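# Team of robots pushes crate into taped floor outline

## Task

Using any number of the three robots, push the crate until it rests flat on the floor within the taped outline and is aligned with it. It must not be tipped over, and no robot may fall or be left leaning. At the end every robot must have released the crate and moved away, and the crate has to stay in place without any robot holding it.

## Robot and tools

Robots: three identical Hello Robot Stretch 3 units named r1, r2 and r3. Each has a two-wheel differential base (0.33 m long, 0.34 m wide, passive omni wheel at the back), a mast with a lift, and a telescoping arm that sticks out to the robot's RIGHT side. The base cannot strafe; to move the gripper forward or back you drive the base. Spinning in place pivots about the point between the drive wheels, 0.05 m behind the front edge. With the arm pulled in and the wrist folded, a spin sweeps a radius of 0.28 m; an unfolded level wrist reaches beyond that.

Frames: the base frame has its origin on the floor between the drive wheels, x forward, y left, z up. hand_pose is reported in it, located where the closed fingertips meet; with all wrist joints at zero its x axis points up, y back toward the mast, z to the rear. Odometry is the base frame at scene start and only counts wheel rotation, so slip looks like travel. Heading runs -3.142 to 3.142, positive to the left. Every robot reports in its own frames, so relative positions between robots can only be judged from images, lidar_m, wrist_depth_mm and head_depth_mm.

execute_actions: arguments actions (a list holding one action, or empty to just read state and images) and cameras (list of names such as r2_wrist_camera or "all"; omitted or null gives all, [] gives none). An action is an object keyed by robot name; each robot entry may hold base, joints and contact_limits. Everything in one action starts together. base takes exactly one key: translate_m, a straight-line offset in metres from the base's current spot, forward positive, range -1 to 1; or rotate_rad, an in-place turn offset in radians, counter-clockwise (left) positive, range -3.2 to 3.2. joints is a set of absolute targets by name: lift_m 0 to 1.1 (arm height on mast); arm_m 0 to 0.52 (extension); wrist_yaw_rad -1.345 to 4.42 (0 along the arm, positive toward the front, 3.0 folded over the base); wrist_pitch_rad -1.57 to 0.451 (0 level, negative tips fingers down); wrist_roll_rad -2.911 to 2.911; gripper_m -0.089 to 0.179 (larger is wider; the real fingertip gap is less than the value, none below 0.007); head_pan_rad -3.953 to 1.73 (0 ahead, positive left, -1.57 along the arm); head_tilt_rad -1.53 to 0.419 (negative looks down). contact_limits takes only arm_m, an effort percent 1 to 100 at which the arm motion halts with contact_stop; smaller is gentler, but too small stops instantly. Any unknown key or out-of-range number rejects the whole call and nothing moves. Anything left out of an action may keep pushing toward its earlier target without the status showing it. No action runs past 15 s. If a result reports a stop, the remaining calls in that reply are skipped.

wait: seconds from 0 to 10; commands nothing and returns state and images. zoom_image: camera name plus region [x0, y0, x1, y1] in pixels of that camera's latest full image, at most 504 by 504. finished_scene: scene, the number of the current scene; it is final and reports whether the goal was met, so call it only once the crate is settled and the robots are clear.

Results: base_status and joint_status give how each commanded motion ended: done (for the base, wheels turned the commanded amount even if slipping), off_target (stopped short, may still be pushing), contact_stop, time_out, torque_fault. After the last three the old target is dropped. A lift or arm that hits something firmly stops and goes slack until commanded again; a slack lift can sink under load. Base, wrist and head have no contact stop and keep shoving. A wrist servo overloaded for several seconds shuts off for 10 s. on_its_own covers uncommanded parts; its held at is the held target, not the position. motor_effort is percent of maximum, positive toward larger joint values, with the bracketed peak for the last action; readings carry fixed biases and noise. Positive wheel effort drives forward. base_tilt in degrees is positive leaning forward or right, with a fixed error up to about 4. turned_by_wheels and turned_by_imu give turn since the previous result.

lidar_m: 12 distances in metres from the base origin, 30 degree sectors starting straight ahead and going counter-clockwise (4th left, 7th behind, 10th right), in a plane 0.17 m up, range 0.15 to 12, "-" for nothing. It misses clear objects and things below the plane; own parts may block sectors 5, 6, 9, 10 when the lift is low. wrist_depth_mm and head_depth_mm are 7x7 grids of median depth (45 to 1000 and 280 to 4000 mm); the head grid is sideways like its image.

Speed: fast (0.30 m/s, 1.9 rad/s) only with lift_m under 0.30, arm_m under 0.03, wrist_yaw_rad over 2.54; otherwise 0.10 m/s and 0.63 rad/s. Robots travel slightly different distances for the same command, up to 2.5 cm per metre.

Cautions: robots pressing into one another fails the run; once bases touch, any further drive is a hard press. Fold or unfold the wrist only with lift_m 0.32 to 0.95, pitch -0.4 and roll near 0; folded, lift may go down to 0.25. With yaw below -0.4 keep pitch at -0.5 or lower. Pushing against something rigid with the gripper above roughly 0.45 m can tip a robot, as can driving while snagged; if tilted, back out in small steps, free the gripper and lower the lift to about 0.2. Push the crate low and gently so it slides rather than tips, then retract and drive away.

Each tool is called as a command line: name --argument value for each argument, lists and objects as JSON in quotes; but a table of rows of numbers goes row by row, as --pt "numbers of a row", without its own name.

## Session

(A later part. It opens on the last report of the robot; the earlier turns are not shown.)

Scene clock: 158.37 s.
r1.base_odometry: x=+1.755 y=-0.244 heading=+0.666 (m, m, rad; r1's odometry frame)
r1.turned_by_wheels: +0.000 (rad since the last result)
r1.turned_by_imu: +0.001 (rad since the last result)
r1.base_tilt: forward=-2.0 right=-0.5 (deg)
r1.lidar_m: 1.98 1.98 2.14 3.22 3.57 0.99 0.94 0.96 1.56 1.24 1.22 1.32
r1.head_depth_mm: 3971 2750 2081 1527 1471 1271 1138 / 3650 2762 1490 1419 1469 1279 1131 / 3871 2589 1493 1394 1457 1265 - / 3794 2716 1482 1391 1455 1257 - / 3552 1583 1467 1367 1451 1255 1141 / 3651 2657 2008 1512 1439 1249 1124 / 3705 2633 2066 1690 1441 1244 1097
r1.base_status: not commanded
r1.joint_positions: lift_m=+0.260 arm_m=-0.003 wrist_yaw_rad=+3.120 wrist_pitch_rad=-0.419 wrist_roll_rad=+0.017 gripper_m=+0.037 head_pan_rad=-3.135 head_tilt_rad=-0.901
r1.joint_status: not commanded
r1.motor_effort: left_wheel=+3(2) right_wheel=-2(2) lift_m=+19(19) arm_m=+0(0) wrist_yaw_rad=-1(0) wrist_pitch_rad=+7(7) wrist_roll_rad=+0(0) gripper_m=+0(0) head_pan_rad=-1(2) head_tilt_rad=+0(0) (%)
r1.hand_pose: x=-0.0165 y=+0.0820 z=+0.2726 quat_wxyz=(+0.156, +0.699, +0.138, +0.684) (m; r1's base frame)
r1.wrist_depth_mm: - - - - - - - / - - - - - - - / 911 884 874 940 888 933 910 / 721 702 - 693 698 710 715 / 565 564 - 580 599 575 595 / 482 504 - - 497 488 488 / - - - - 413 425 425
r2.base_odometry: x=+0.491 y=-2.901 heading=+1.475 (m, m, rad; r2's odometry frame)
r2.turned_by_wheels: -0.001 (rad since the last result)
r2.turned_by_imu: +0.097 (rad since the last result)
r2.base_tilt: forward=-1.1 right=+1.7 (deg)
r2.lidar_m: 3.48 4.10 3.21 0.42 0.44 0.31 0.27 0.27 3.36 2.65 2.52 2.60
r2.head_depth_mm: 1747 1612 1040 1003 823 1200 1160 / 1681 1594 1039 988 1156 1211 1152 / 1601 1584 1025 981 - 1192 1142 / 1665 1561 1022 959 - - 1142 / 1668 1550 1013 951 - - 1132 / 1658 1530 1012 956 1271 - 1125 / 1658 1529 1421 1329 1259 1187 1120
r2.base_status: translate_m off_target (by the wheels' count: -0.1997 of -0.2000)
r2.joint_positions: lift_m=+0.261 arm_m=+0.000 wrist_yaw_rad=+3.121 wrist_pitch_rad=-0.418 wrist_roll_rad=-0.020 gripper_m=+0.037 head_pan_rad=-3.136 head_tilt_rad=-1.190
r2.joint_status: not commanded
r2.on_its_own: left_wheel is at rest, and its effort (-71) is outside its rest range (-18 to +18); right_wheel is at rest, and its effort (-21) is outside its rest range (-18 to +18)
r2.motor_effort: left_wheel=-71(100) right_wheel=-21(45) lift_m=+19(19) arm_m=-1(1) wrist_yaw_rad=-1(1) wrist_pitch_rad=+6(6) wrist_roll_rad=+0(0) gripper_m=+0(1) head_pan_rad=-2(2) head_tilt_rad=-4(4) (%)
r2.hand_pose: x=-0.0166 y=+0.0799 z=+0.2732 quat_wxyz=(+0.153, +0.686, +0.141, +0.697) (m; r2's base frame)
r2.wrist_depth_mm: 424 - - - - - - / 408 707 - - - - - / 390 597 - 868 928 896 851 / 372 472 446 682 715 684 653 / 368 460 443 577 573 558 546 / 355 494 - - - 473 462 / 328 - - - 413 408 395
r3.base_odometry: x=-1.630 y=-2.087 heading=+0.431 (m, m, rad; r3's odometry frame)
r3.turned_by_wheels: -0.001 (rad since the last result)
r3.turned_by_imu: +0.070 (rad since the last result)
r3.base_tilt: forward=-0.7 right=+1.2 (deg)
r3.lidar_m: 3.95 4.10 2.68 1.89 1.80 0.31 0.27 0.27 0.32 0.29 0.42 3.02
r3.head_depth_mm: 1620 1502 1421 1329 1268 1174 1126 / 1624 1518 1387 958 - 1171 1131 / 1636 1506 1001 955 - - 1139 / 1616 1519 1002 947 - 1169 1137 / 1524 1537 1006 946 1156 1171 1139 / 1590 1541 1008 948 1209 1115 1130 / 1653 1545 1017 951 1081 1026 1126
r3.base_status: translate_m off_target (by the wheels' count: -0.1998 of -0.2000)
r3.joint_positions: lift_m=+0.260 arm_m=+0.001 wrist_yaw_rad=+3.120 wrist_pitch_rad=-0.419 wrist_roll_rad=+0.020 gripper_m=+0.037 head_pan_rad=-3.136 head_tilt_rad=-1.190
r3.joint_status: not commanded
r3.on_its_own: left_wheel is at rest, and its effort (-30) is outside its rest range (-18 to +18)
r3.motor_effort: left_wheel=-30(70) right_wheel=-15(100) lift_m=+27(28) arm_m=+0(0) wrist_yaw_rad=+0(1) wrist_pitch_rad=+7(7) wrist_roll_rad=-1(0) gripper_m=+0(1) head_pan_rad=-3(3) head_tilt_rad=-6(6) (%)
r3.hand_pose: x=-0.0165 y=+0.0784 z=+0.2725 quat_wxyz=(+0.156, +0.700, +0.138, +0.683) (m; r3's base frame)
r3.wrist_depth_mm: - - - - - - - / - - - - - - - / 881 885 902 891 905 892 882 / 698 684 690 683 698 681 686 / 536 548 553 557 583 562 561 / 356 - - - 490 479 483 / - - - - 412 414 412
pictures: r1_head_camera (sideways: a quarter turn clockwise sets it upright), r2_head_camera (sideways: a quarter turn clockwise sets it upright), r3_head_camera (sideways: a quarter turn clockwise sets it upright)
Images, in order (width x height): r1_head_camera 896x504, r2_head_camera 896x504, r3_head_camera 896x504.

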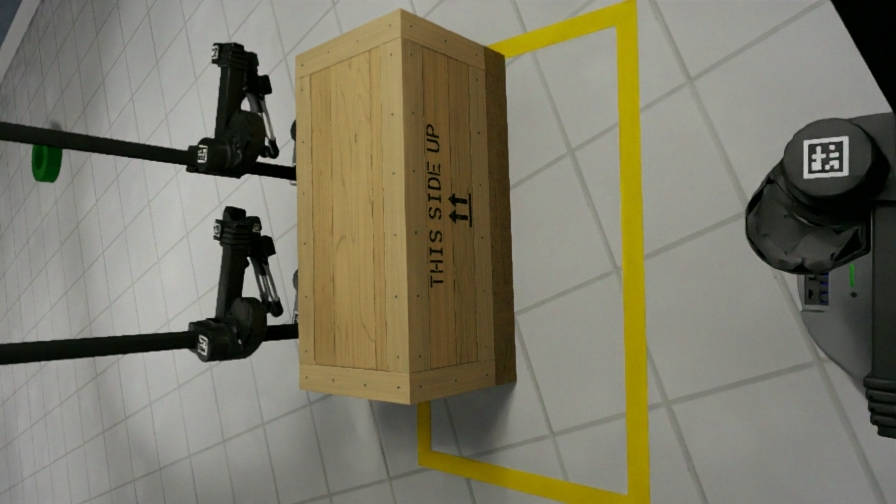

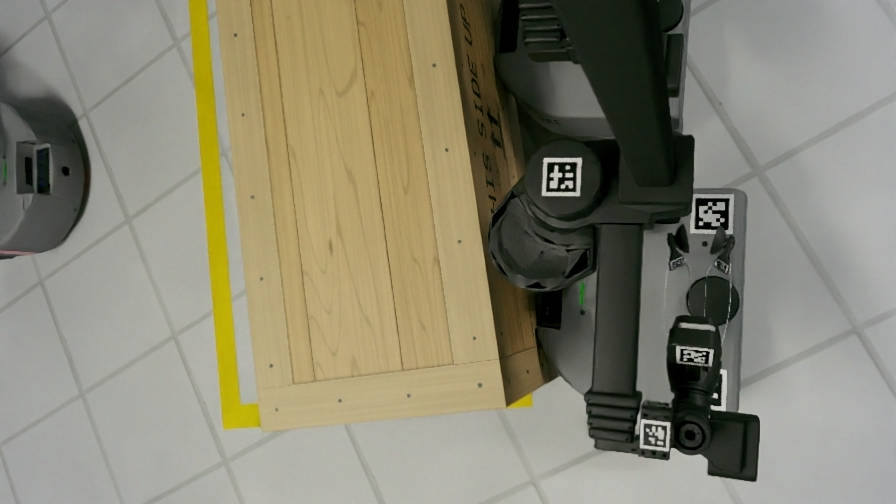

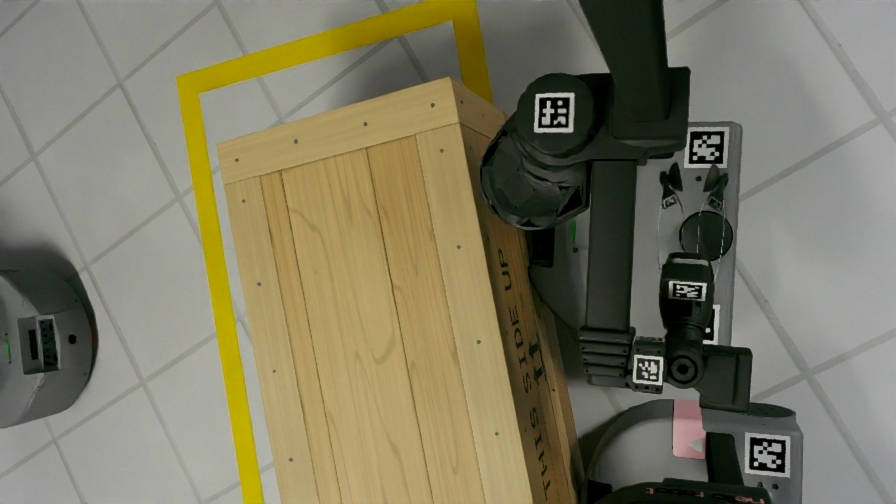

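execute_actions --actions '[{"r1":{"base":{"rotate_rad":2.39}},"r2":{"base":{"rotate_rad":0.2}},"r3":{"base":{"rotate_rad":0.24}}}]' --cameras '[]'

execute_actions --actions '[{"r1":{"base":{"translate_m":1.0},"joints":{"head_tilt_rad":-1.2}}}]' --cameras '[]'

execute_actions --actions '[{"r1":{"base":{"translate_m":0.26}}}]' --cameras '[]'

execute_actions --actions '[{"r1":{"base":{"rotate_rad":-0.8}}}]' --cameras '["r1_head_camera","r2_head_camera","r3_head_camera"]'

Scene clock: 172.67 s.
r1.base_odometry: x=+1.755 y=-0.244 heading=+3.056 (m, m, rad; r1's odometry frame)
r1.turned_by_wheels: +2.390 (rad since the last result)
r1.turned_by_imu: +2.397 (rad since the last result)
r1.base_tilt: forward=-1.9 right=-0.4 (deg)
r1.lidar_m: 1.11 0.94 0.93 1.99 1.32 1.23 1.24 1.57 1.98 2.01 2.53 3.55
r1.head_depth_mm: 1017 1157 1343 1595 1471 1269 1135 / 1060 1207 1419 1637 1465 1262 1131 / 1107 1271 1496 1677 1453 1263 - / 1154 1342 1585 1723 1453 1269 - / 1207 1420 1702 1713 1449 1249 1143 / 1271 1489 1813 1696 1443 1239 1117 / 1335 1594 1896 1701 1440 1240 1098
r1.base_status: done
r1.joint_positions: lift_m=+0.260 arm_m=-0.003 wrist_yaw_rad=+3.120 wrist_pitch_rad=-0.419 wrist_roll_rad=+0.017 gripper_m=+0.037 head_pan_rad=-3.135 head_tilt_rad=-0.901
r1.joint_status: not commanded
r1.motor_effort: left_wheel=-2(6) right_wheel=+3(12) lift_m=+20(19) arm_m=+0(0) wrist_yaw_rad=-1(0) wrist_pitch_rad=+7(7) wrist_roll_rad=+0(0) gripper_m=+0(0) head_pan_rad=-1(1) head_tilt_rad=+1(1) (%)
r1.hand_pose: x=-0.0165 y=+0.0820 z=+0.2726 quat_wxyz=(+0.156, +0.699, +0.138, +0.684) (m; r1's base frame)
r1.wrist_depth_mm: - - - - - 802 709 / - - - - - 856 764 / 897 911 887 908 938 850 809 / 710 697 - 691 698 699 705 / 578 569 - 581 601 581 578 / 485 501 - - 497 491 483 / - - - - 411 421 422
r2.base_odometry: x=+0.491 y=-2.901 heading=+1.675 (m, m, rad; r2's odometry frame)
r2.turned_by_wheels: +0.199 (rad since the last result)
r2.turned_by_imu: +0.190 (rad since the last result)
r2.base_tilt: forward=-1.1 right=+1.9 (deg)
r2.lidar_m: 4.05 5.36 2.74 0.42 0.40 0.29 0.28 0.28 3.10 2.53 2.52 2.77
r2.head_depth_mm: 1667 1593 1042 974 1146 802 1159 / 1697 1592 1033 966 1197 1082 1156 / 1699 1582 1026 968 - 1202 1151 / 1695 1570 1021 960 - - 1139 / 1676 1547 1015 958 - - 1132 / 1668 1549 1435 1339 1281 - 1130 / 1642 1537 1412 1334 1266 1179 1120
r2.base_status: rotate_rad off_target (by the wheels' count: +0.1991 of +0.2000)
r2.joint_positions: lift_m=+0.261 arm_m=+0.000 wrist_yaw_rad=+3.121 wrist_pitch_rad=-0.418 wrist_roll_rad=-0.020 gripper_m=+0.037 head_pan_rad=-3.136 head_tilt_rad=-1.190
r2.joint_status: not commanded
r2.on_its_own: left_wheel is at rest, and its effort (-58) is outside its rest range (-18 to +18)
r2.motor_effort: left_wheel=-58(97) right_wheel=-5(8) lift_m=+18(18) arm_m=-1(1) wrist_yaw_rad=-1(0) wrist_pitch_rad=+7(7) wrist_roll_rad=+0(0) gripper_m=-1(0) head_pan_rad=-3(3) head_tilt_rad=-4(5) (%)
r2.hand_pose: x=-0.0166 y=+0.0799 z=+0.2732 quat_wxyz=(+0.153, +0.686, +0.141, +0.697) (m; r2's base frame)
r2.wrist_depth_mm: 340 468 - 399 - - - / 322 470 - - - - - / 318 453 - 560 891 877 854 / 316 448 450 428 694 674 662 / 311 439 483 455 586 551 546 / 308 408 - - - 467 461 / 293 - - - 413 410 399
r3.base_odometry: x=-1.630 y=-2.087 heading=+0.670 (m, m, rad; r3's odometry frame)
r3.turned_by_wheels: +0.239 (rad since the last result)
r3.turned_by_imu: +0.222 (rad since the last result)
r3.base_tilt: forward=-0.7 right=+1.2 (deg)
r3.lidar_m: 4.05 4.31 2.21 1.80 1.80 0.29 0.28 0.29 0.39 0.31 2.95 3.24
r3.head_depth_mm: 1623 1515 1022 960 1267 1175 1124 / 1630 1512 999 948 - 1169 1129 / 1621 1512 999 948 - - 1133 / 1637 1522 1001 950 - 1175 1134 / 1644 1524 1001 956 1271 1172 1140 / 1655 1536 1008 957 1243 1168 1140 / 1656 1535 1011 964 1095 1060 1140
r3.base_status: rotate_rad off_target (by the wheels' count: +0.2393 of +0.2400)
r3.joint_positions: lift_m=+0.260 arm_m=+0.001 wrist_yaw_rad=+3.120 wrist_pitch_rad=-0.419 wrist_roll_rad=+0.020 gripper_m=+0.037 head_pan_rad=-3.136 head_tilt_rad=-1.190
r3.joint_status: not commanded
r3.on_its_own: left_wheel is at rest, and its effort (-33) is outside its rest range (-18 to +18)
r3.motor_effort: left_wheel=-33(63) right_wheel=-10(15) lift_m=+27(28) arm_m=+0(0) wrist_yaw_rad=+0(0) wrist_pitch_rad=+7(7) wrist_roll_rad=+0(0) gripper_m=+0(1) head_pan_rad=-3(3) head_tilt_rad=-7(7) (%)
r3.hand_pose: x=-0.0165 y=+0.0784 z=+0.2725 quat_wxyz=(+0.156, +0.700, +0.138, +0.683) (m; r3's base frame)
r3.wrist_depth_mm: - - - - - - - / 310 - - - - - - / 306 897 889 881 880 865 899 / 311 653 683 690 689 679 694 / 311 486 562 562 585 564 562 / 309 - - - 482 479 474 / - - - - 408 410 411
pictures: none
No camera images: the call's "cameras" was empty. Leave "cameras" out to get every camera's image.

Scene clock: 177.77 s.
r1.base_odometry: x=+0.758 y=-0.158 heading=+3.056 (m, m, rad; r1's odometry frame)
r1.turned_by_wheels: +0.000 (rad since the last result)
r1.turned_by_imu: +0.003 (rad since the last result)
r1.base_tilt: forward=-2.0 right=-0.4 (deg)
r1.lidar_m: 2.66 3.36 0.28 0.28 0.47 2.15 2.18 2.58 2.38 2.41 2.84 2.63
r1.head_depth_mm: 1940 1758 1571 1428 1314 973 800 / 1983 1768 1579 1425 1291 1165 1076 / 1995 1761 1559 1417 1330 - 1090 / 1980 1753 1565 1414 1322 - 1087 / 1979 1737 1553 1407 1312 - 1085 / 1957 1734 1551 1399 1272 - 1075 / 1945 1732 1550 1391 1267 1170 1084
r1.base_status: done
r1.joint_positions: lift_m=+0.260 arm_m=-0.003 wrist_yaw_rad=+3.120 wrist_pitch_rad=-0.419 wrist_roll_rad=+0.017 gripper_m=+0.037 head_pan_rad=-3.135 head_tilt_rad=-1.186
r1.joint_status: all done
r1.motor_effort: left_wheel=-1(4) right_wheel=+3(11) lift_m=+19(19) arm_m=+0(0) wrist_yaw_rad=+0(0) wrist_pitch_rad=+7(7) wrist_roll_rad=+0(0) gripper_m=+1(1) head_pan_rad=-2(2) head_tilt_rad=-6(24) (%)
r1.hand_pose: x=-0.0165 y=+0.0820 z=+0.2726 quat_wxyz=(+0.156, +0.699, +0.138, +0.684) (m; r1's base frame)
r1.wrist_depth_mm: - 638 401 349 307 529 - / - 702 436 374 341 673 - / 901 802 488 412 383 688 913 / 699 699 - 455 452 705 710 / 568 571 - 510 555 576 587 / 484 504 - - 504 486 486 / - - - - 405 419 423
r2.base_odometry: x=+0.491 y=-2.901 heading=+1.675 (m, m, rad; r2's odometry frame)
r2.turned_by_wheels: +0.000 (rad since the last result)
r2.turned_by_imu: -0.001 (rad since the last result)
r2.base_tilt: forward=-1.2 right=+1.7 (deg)
r2.lidar_m: 4.09 5.38 2.74 0.42 0.40 0.29 0.28 0.28 3.12 2.54 2.52 2.77
r2.head_depth_mm: 1737 1592 1046 976 1149 801 1155 / 1712 1590 1036 971 1199 1075 1145 / 1705 1568 1024 964 - 1188 1143 / 1659 1554 1024 962 - - 1139 / 979 1346 1014 959 - - 1129 / 1185 1335 1422 1345 1280 - 1126 / 1165 1499 1425 1329 1255 1181 1120
r2.base_status: not commanded
r2.joint_positions: lift_m=+0.261 arm_m=+0.000 wrist_yaw_rad=+3.121 wrist_pitch_rad=-0.418 wrist_roll_rad=-0.020 gripper_m=+0.037 head_pan_rad=-3.136 head_tilt_rad=-1.190
r2.joint_status: not commanded
r2.on_its_own: left_wheel is at rest, and its effort (-58) is outside its rest range (-18 to +18)
r2.motor_effort: left_wheel=-58(58) right_wheel=-6(5) lift_m=+18(19) arm_m=-1(1) wrist_yaw_rad=+0(0) wrist_pitch_rad=+7(7) wrist_roll_rad=+0(0) gripper_m=+1(0) head_pan_rad=-2(2) head_tilt_rad=-4(5) (%)
r2.hand_pose: x=-0.0166 y=+0.0799 z=+0.2732 quat_wxyz=(+0.153, +0.686, +0.141, +0.697) (m; r2's base frame)
r2.wrist_depth_mm: 336 470 - 398 - - - / 322 463 - - - - - / 320 457 - 556 909 864 850 / 318 447 449 429 702 672 668 / 311 444 483 448 591 554 543 / 308 407 - - - 474 463 / 290 - - - 416 404 403
r3.base_odometry: x=-1.630 y=-2.087 heading=+0.670 (m, m, rad; r3's odometry frame)
r3.turned_by_wheels: +0.000 (rad since the last result)
r3.turned_by_imu: +0.000 (rad since the last result)
r3.base_tilt: forward=-0.7 right=+1.2 (deg)
r3.lidar_m: 4.04 4.29 2.21 1.81 1.80 0.29 0.28 0.29 0.39 0.31 2.95 3.25
r3.head_depth_mm: 1617 1511 1016 957 1266 1176 1124 / 1627 1517 998 947 - 1169 1127 / 1628 1515 1002 947 - - 1130 / 1640 1527 1004 952 - 1165 1133 / 1647 1526 1005 954 1268 1170 1130 / 1642 1535 1007 956 1240 1165 1138 / 1658 1358 1013 969 1099 1058 1137
r3.base_status: not commanded
r3.joint_positions: lift_m=+0.260 arm_m=+0.001 wrist_yaw_rad=+3.120 wrist_pitch_rad=-0.419 wrist_roll_rad=+0.020 gripper_m=+0.037 head_pan_rad=-3.136 head_tilt_rad=-1.190
r3.joint_status: not commanded
r3.on_its_own: left_wheel is at rest, and its effort (-33) is outside its rest range (-18 to +18)
r3.motor_effort: left_wheel=-33(33) right_wheel=-10(10) lift_m=+27(28) arm_m=+0(0) wrist_yaw_rad=-1(0) wrist_pitch_rad=+7(7) wrist_roll_rad=+0(0) gripper_m=+0(1) head_pan_rad=-3(3) head_tilt_rad=-6(7) (%)
r3.hand_pose: x=-0.0165 y=+0.0784 z=+0.2725 quat_wxyz=(+0.156, +0.700, +0.138, +0.683) (m; r3's base frame)
r3.wrist_depth_mm: - - - - - - - / 310 - - - - - - / 311 859 903 866 863 881 895 / 310 666 676 690 703 682 686 / 314 482 551 559 586 564 566 / 303 - - - 496 473 477 / - - - - 409 413 416
pictures: none
No camera images: the call's "cameras" was empty. Leave "cameras" out to get every camera's image.

Scene clock: 180.53 s.
r1.base_odometry: x=+0.499 y=-0.136 heading=+3.056 (m, m, rad; r1's odometry frame)
r1.turned_by_wheels: +0.000 (rad since the last result)
r1.turned_by_imu: +0.001 (rad since the last result)
r1.base_tilt: forward=-1.9 right=-0.3 (deg)
r1.lidar_m: 2.41 3.06 0.82 0.38 0.37 2.39 2.42 2.67 2.49 2.52 2.57 2.38
r1.head_depth_mm: 2016 1785 1581 1427 930 1151 1105 / 2004 1759 1577 1419 1298 1161 1098 / 1979 1748 1566 1412 1324 - 1096 / 1974 1753 1558 1415 1329 - 1081 / 1978 1736 1557 1411 1305 - 1084 / 1953 1729 1553 1395 1278 - 1074 / 1947 1733 1531 1394 1274 1175 1084
r1.base_status: done
r1.joint_positions: lift_m=+0.260 arm_m=-0.003 wrist_yaw_rad=+3.120 wrist_pitch_rad=-0.419 wrist_roll_rad=+0.017 gripper_m=+0.037 head_pan_rad=-3.135 head_tilt_rad=-1.187
r1.joint_status: not commanded
r1.motor_effort: left_wheel=-1(7) right_wheel=+3(11) lift_m=+19(19) arm_m=+0(0) wrist_yaw_rad=-1(0) wrist_pitch_rad=+7(7) wrist_roll_rad=+0(0) gripper_m=+0(0) head_pan_rad=-2(1) head_tilt_rad=-6(5) (%)
r1.hand_pose: x=-0.0165 y=+0.0820 z=+0.2726 quat_wxyz=(+0.156, +0.699, +0.138, +0.684) (m; r1's base frame)
r1.wrist_depth_mm: 333 286 396 481 - - - / 423 312 433 525 766 - - / 574 349 463 570 718 925 912 / 659 393 - 645 706 712 716 / 566 480 - 576 599 571 568 / 480 502 - - 500 483 486 / - - - - 413 424 425
r2.base_odometry: x=+0.491 y=-2.901 heading=+1.675 (m, m, rad; r2's odometry frame)
r2.turned_by_wheels: +0.000 (rad since the last result)
r2.turned_by_imu: -0.001 (rad since the last result)
r2.base_tilt: forward=-1.2 right=+1.9 (deg)
r2.lidar_m: 4.09 5.36 2.74 0.42 0.40 0.29 0.28 0.28 3.11 2.54 2.52 2.77
r2.head_depth_mm: 1746 1592 1039 981 1143 805 1167 / 1711 1592 1033 970 1197 1078 1150 / 1705 1577 1028 970 - 1193 1144 / 1694 1562 1015 958 - - 1138 / 1680 1548 1014 956 - - 1129 / 1666 1380 1383 1337 1285 - 1130 / 1654 939 1249 1333 1261 1179 1116
r2.base_status: not commanded
r2.joint_positions: lift_m=+0.261 arm_m=+0.000 wrist_yaw_rad=+3.121 wrist_pitch_rad=-0.418 wrist_roll_rad=-0.020 gripper_m=+0.037 head_pan_rad=-3.136 head_tilt_rad=-1.190
r2.joint_status: not commanded
r2.on_its_own: left_wheel is at rest, and its effort (-58) is outside its rest range (-18 to +18)
r2.motor_effort: left_wheel=-58(58) right_wheel=-6(6) lift_m=+18(18) arm_m=-1(1) wrist_yaw_rad=+0(1) wrist_pitch_rad=+6(7) wrist_roll_rad=+0(0) gripper_m=+0(0) head_pan_rad=-2(2) head_tilt_rad=-4(4) (%)
r2.hand_pose: x=-0.0166 y=+0.0799 z=+0.2732 quat_wxyz=(+0.153, +0.686, +0.141, +0.697) (m; r2's base frame)
r2.wrist_depth_mm: 335 469 - 403 - - - / 324 464 - - - - - / 321 463 - 563 914 885 840 / 318 451 449 425 701 678 664 / 313 438 480 450 592 556 548 / 306 410 - - - 474 458 / 292 - - - 412 404 402
r3.base_odometry: x=-1.630 y=-2.087 heading=+0.670 (m, m, rad; r3's odometry frame)
r3.turned_by_wheels: +0.000 (rad since the last result)
r3.turned_by_imu: +0.000 (rad since the last result)
r3.base_tilt: forward=-0.7 right=+1.2 (deg)
r3.lidar_m: 4.05 4.30 2.21 1.80 1.80 0.29 0.28 0.29 0.38 0.31 2.95 3.23
r3.head_depth_mm: 1612 1510 1025 962 1271 1182 1123 / 1621 1514 996 947 - 1174 1130 / 1638 1514 1000 945 - - 1129 / 1649 1521 1004 952 - 1172 1131 / 1633 1522 1002 953 1268 1170 1141 / 1639 1537 1008 960 1232 1170 1140 / 1655 1538 1010 966 1097 1063 1138
r3.base_status: not commanded
r3.joint_positions: lift_m=+0.260 arm_m=+0.001 wrist_yaw_rad=+3.120 wrist_pitch_rad=-0.419 wrist_roll_rad=+0.020 gripper_m=+0.037 head_pan_rad=-3.136 head_tilt_rad=-1.190
r3.joint_status: not commanded
r3.on_its_own: left_wheel is at rest, and its effort (-33) is outside its rest range (-18 to +18)
r3.motor_effort: left_wheel=-33(33) right_wheel=-10(10) lift_m=+27(27) arm_m=+0(0) wrist_yaw_rad=+0(1) wrist_pitch_rad=+7(7) wrist_roll_rad=+0(0) gripper_m=+0(0) head_pan_rad=-3(4) head_tilt_rad=-6(6) (%)
r3.hand_pose: x=-0.0165 y=+0.0784 z=+0.2725 quat_wxyz=(+0.156, +0.700, +0.138, +0.683) (m; r3's base frame)
r3.wrist_depth_mm: - - - - - - - / 310 - - - - - - / 311 883 868 907 879 883 887 / 310 656 691 675 674 685 689 / 315 490 551 562 583 556 565 / 302 - - - 495 467 474 / - - - - 409 412 415
pictures: none
No camera images: the call's "cameras" was empty. Leave "cameras" out to get every camera's image.

Scene clock: 182.37 s.
r1.base_odometry: x=+0.499 y=-0.136 heading=+2.256 (m, m, rad; r1's odometry frame)
r1.turned_by_wheels: -0.800 (rad since the last result)
r1.turned_by_imu: -0.802 (rad since the last result)
r1.base_tilt: forward=-2.0 right=-0.4 (deg)
r1.lidar_m: 2.41 2.39 2.59 3.95 0.48 0.34 0.33 2.39 2.60 2.51 2.48 2.70
r1.head_depth_mm: 2020 1719 1140 1002 1195 1174 1094 / 2012 1228 1099 996 1249 1155 1105 / 1978 1235 1099 992 1057 - 1099 / 1982 1291 1429 1368 1305 - 1085 / 1981 1747 1547 1402 1286 - 1090 / 1971 1724 1550 1407 1285 - 1074 / 1940 1715 1546 1399 1270 1173 1085
r1.base_status: done
r1.joint_positions: lift_m=+0.260 arm_m=-0.003 wrist_yaw_rad=+3.120 wrist_pitch_rad=-0.419 wrist_roll_rad=+0.017 gripper_m=+0.037 head_pan_rad=-3.135 head_tilt_rad=-1.187
r1.joint_status: not commanded
r1.motor_effort: left_wheel=+2(8) right_wheel=-3(8) lift_m=+19(19) arm_m=+0(1) wrist_yaw_rad=+0(1) wrist_pitch_rad=+7(7) wrist_roll_rad=+0(0) gripper_m=+0(0) head_pan_rad=-2(1) head_tilt_rad=-7(6) (%)
r1.hand_pose: x=-0.0165 y=+0.0820 z=+0.2726 quat_wxyz=(+0.156, +0.699, +0.138, +0.684) (m; r1's base frame)
r1.wrist_depth_mm: - - - - - - - / 554 - - - - - - / 434 578 902 908 928 915 920 / 435 610 - 708 708 706 714 / 428 567 - 580 601 587 585 / 468 494 - - 502 478 487 / - - - - 409 424 423
r2.base_odometry: x=+0.491 y=-2.901 heading=+1.675 (m, m, rad; r2's odometry frame)
r2.turned_by_wheels: +0.000 (rad since the last result)
r2.turned_by_imu: +0.000 (rad since the last result)
r2.base_tilt: forward=-1.1 right=+2.0 (deg)
r2.lidar_m: 4.08 5.35 2.74 0.42 0.40 0.29 0.28 0.28 3.09 2.54 2.52 2.78
r2.head_depth_mm: 1740 1594 1048 969 1144 805 1160 / 1723 1577 1035 969 1196 1072 1157 / 1705 1568 1033 971 - 1193 1151 / 1688 1562 1021 965 - - 1138 / 1676 1542 1016 956 - - 1136 / 1668 1522 1271 1334 1280 - 1126 / 1651 923 1248 1323 1259 1179 1117
r2.base_status: not commanded
r2.joint_positions: lift_m=+0.261 arm_m=+0.000 wrist_yaw_rad=+3.121 wrist_pitch_rad=-0.418 wrist_roll_rad=-0.020 gripper_m=+0.037 head_pan_rad=-3.136 head_tilt_rad=-1.190
r2.joint_status: not commanded
r2.on_its_own: left_wheel is at rest, and its effort (-58) is outside its rest range (-18 to +18)
r2.motor_effort: left_wheel=-58(58) right_wheel=-6(5) lift_m=+18(19) arm_m=-1(1) wrist_yaw_rad=+0(1) wrist_pitch_rad=+7(6) wrist_roll_rad=+0(0) gripper_m=+0(1) head_pan_rad=-2(1) head_tilt_rad=-4(5) (%)
r2.hand_pose: x=-0.0166 y=+0.0799 z=+0.2732 quat_wxyz=(+0.153, +0.686, +0.141, +0.697) (m; r2's base frame)
r2.wrist_depth_mm: 336 469 - 401 - - - / 321 468 - - - - - / 320 461 - 552 914 870 853 / 315 449 452 434 694 696 659 / 312 437 486 456 584 557 544 / 308 409 - - - 474 459 / 292 - - - 415 404 399
r3.base_odometry: x=-1.630 y=-2.087 heading=+0.670 (m, m, rad; r3's odometry frame)
r3.turned_by_wheels: +0.000 (rad since the last result)
r3.turned_by_imu: +0.000 (rad since the last result)
r3.base_tilt: forward=-0.7 right=+1.2 (deg)
r3.lidar_m: 4.06 4.29 2.20 1.81 1.80 0.29 0.28 0.29 0.39 0.31 2.95 3.24
r3.head_depth_mm: 1621 1513 1021 961 1264 1183 1124 / 1635 1518 998 945 - 1166 1132 / 1623 1515 1000 950 - - 1132 / 1633 1514 1005 950 - 1173 1130 / 1640 1532 1006 953 1264 1175 1137 / 1657 1535 1011 956 1236 1171 1142 / 1659 1541 1015 966 1099 1058 1139
r3.base_status: not commanded
r3.joint_positions: lift_m=+0.260 arm_m=+0.001 wrist_yaw_rad=+3.120 wrist_pitch_rad=-0.419 wrist_roll_rad=+0.020 gripper_m=+0.037 head_pan_rad=-3.136 head_tilt_rad=-1.190
r3.joint_status: not commanded
r3.on_its_own: left_wheel is at rest, and its effort (-33) is outside its rest range (-18 to +18)
r3.motor_effort: left_wheel=-33(33) right_wheel=-10(10) lift_m=+27(27) arm_m=+0(0) wrist_yaw_rad=+0(1) wrist_pitch_rad=+7(7) wrist_roll_rad=+0(0) gripper_m=+0(0) head_pan_rad=-3(3) head_tilt_rad=-7(6) (%)
r3.hand_pose: x=-0.0165 y=+0.0784 z=+0.2725 quat_wxyz=(+0.156, +0.700, +0.138, +0.683) (m; r3's base frame)
r3.wrist_depth_mm: - - - - - - - / 307 - - - - - - / 311 871 888 888 874 862 910 / 310 655 683 670 689 691 674 / 312 484 554 560 585 559 562 / 309 - - - 496 472 469 / - - - - 410 409 407
pictures: r1_head_camera (sideways: a quarter turn clockwise sets it upright), r2_head_camera (sideways: a quarter turn clockwise sets it upright), r3_head_camera (sideways: a quarter turn clockwise sets it upright)
Images, in order (width x height): r1_head_camera 896x504, r2_head_camera 896x504, r3_head_camera 896x504.

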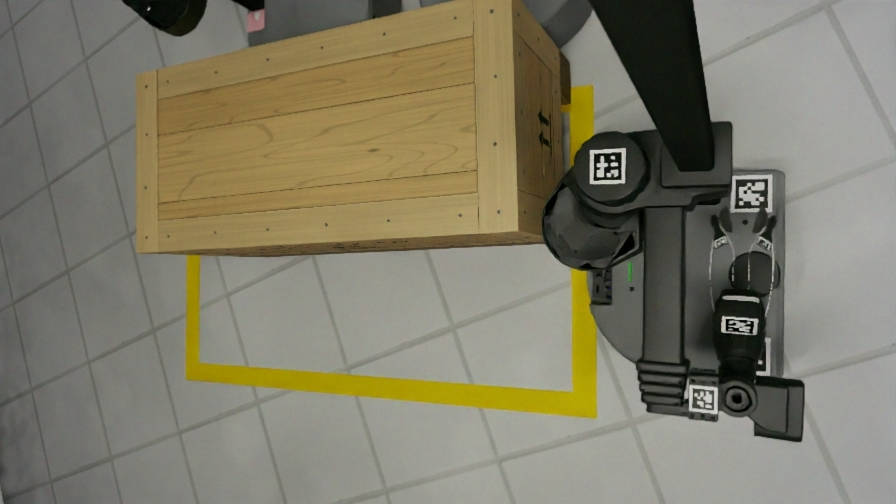

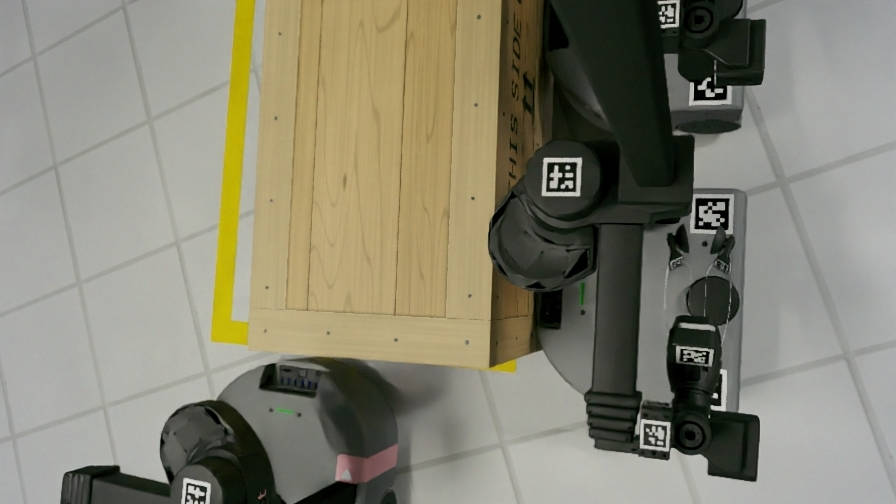

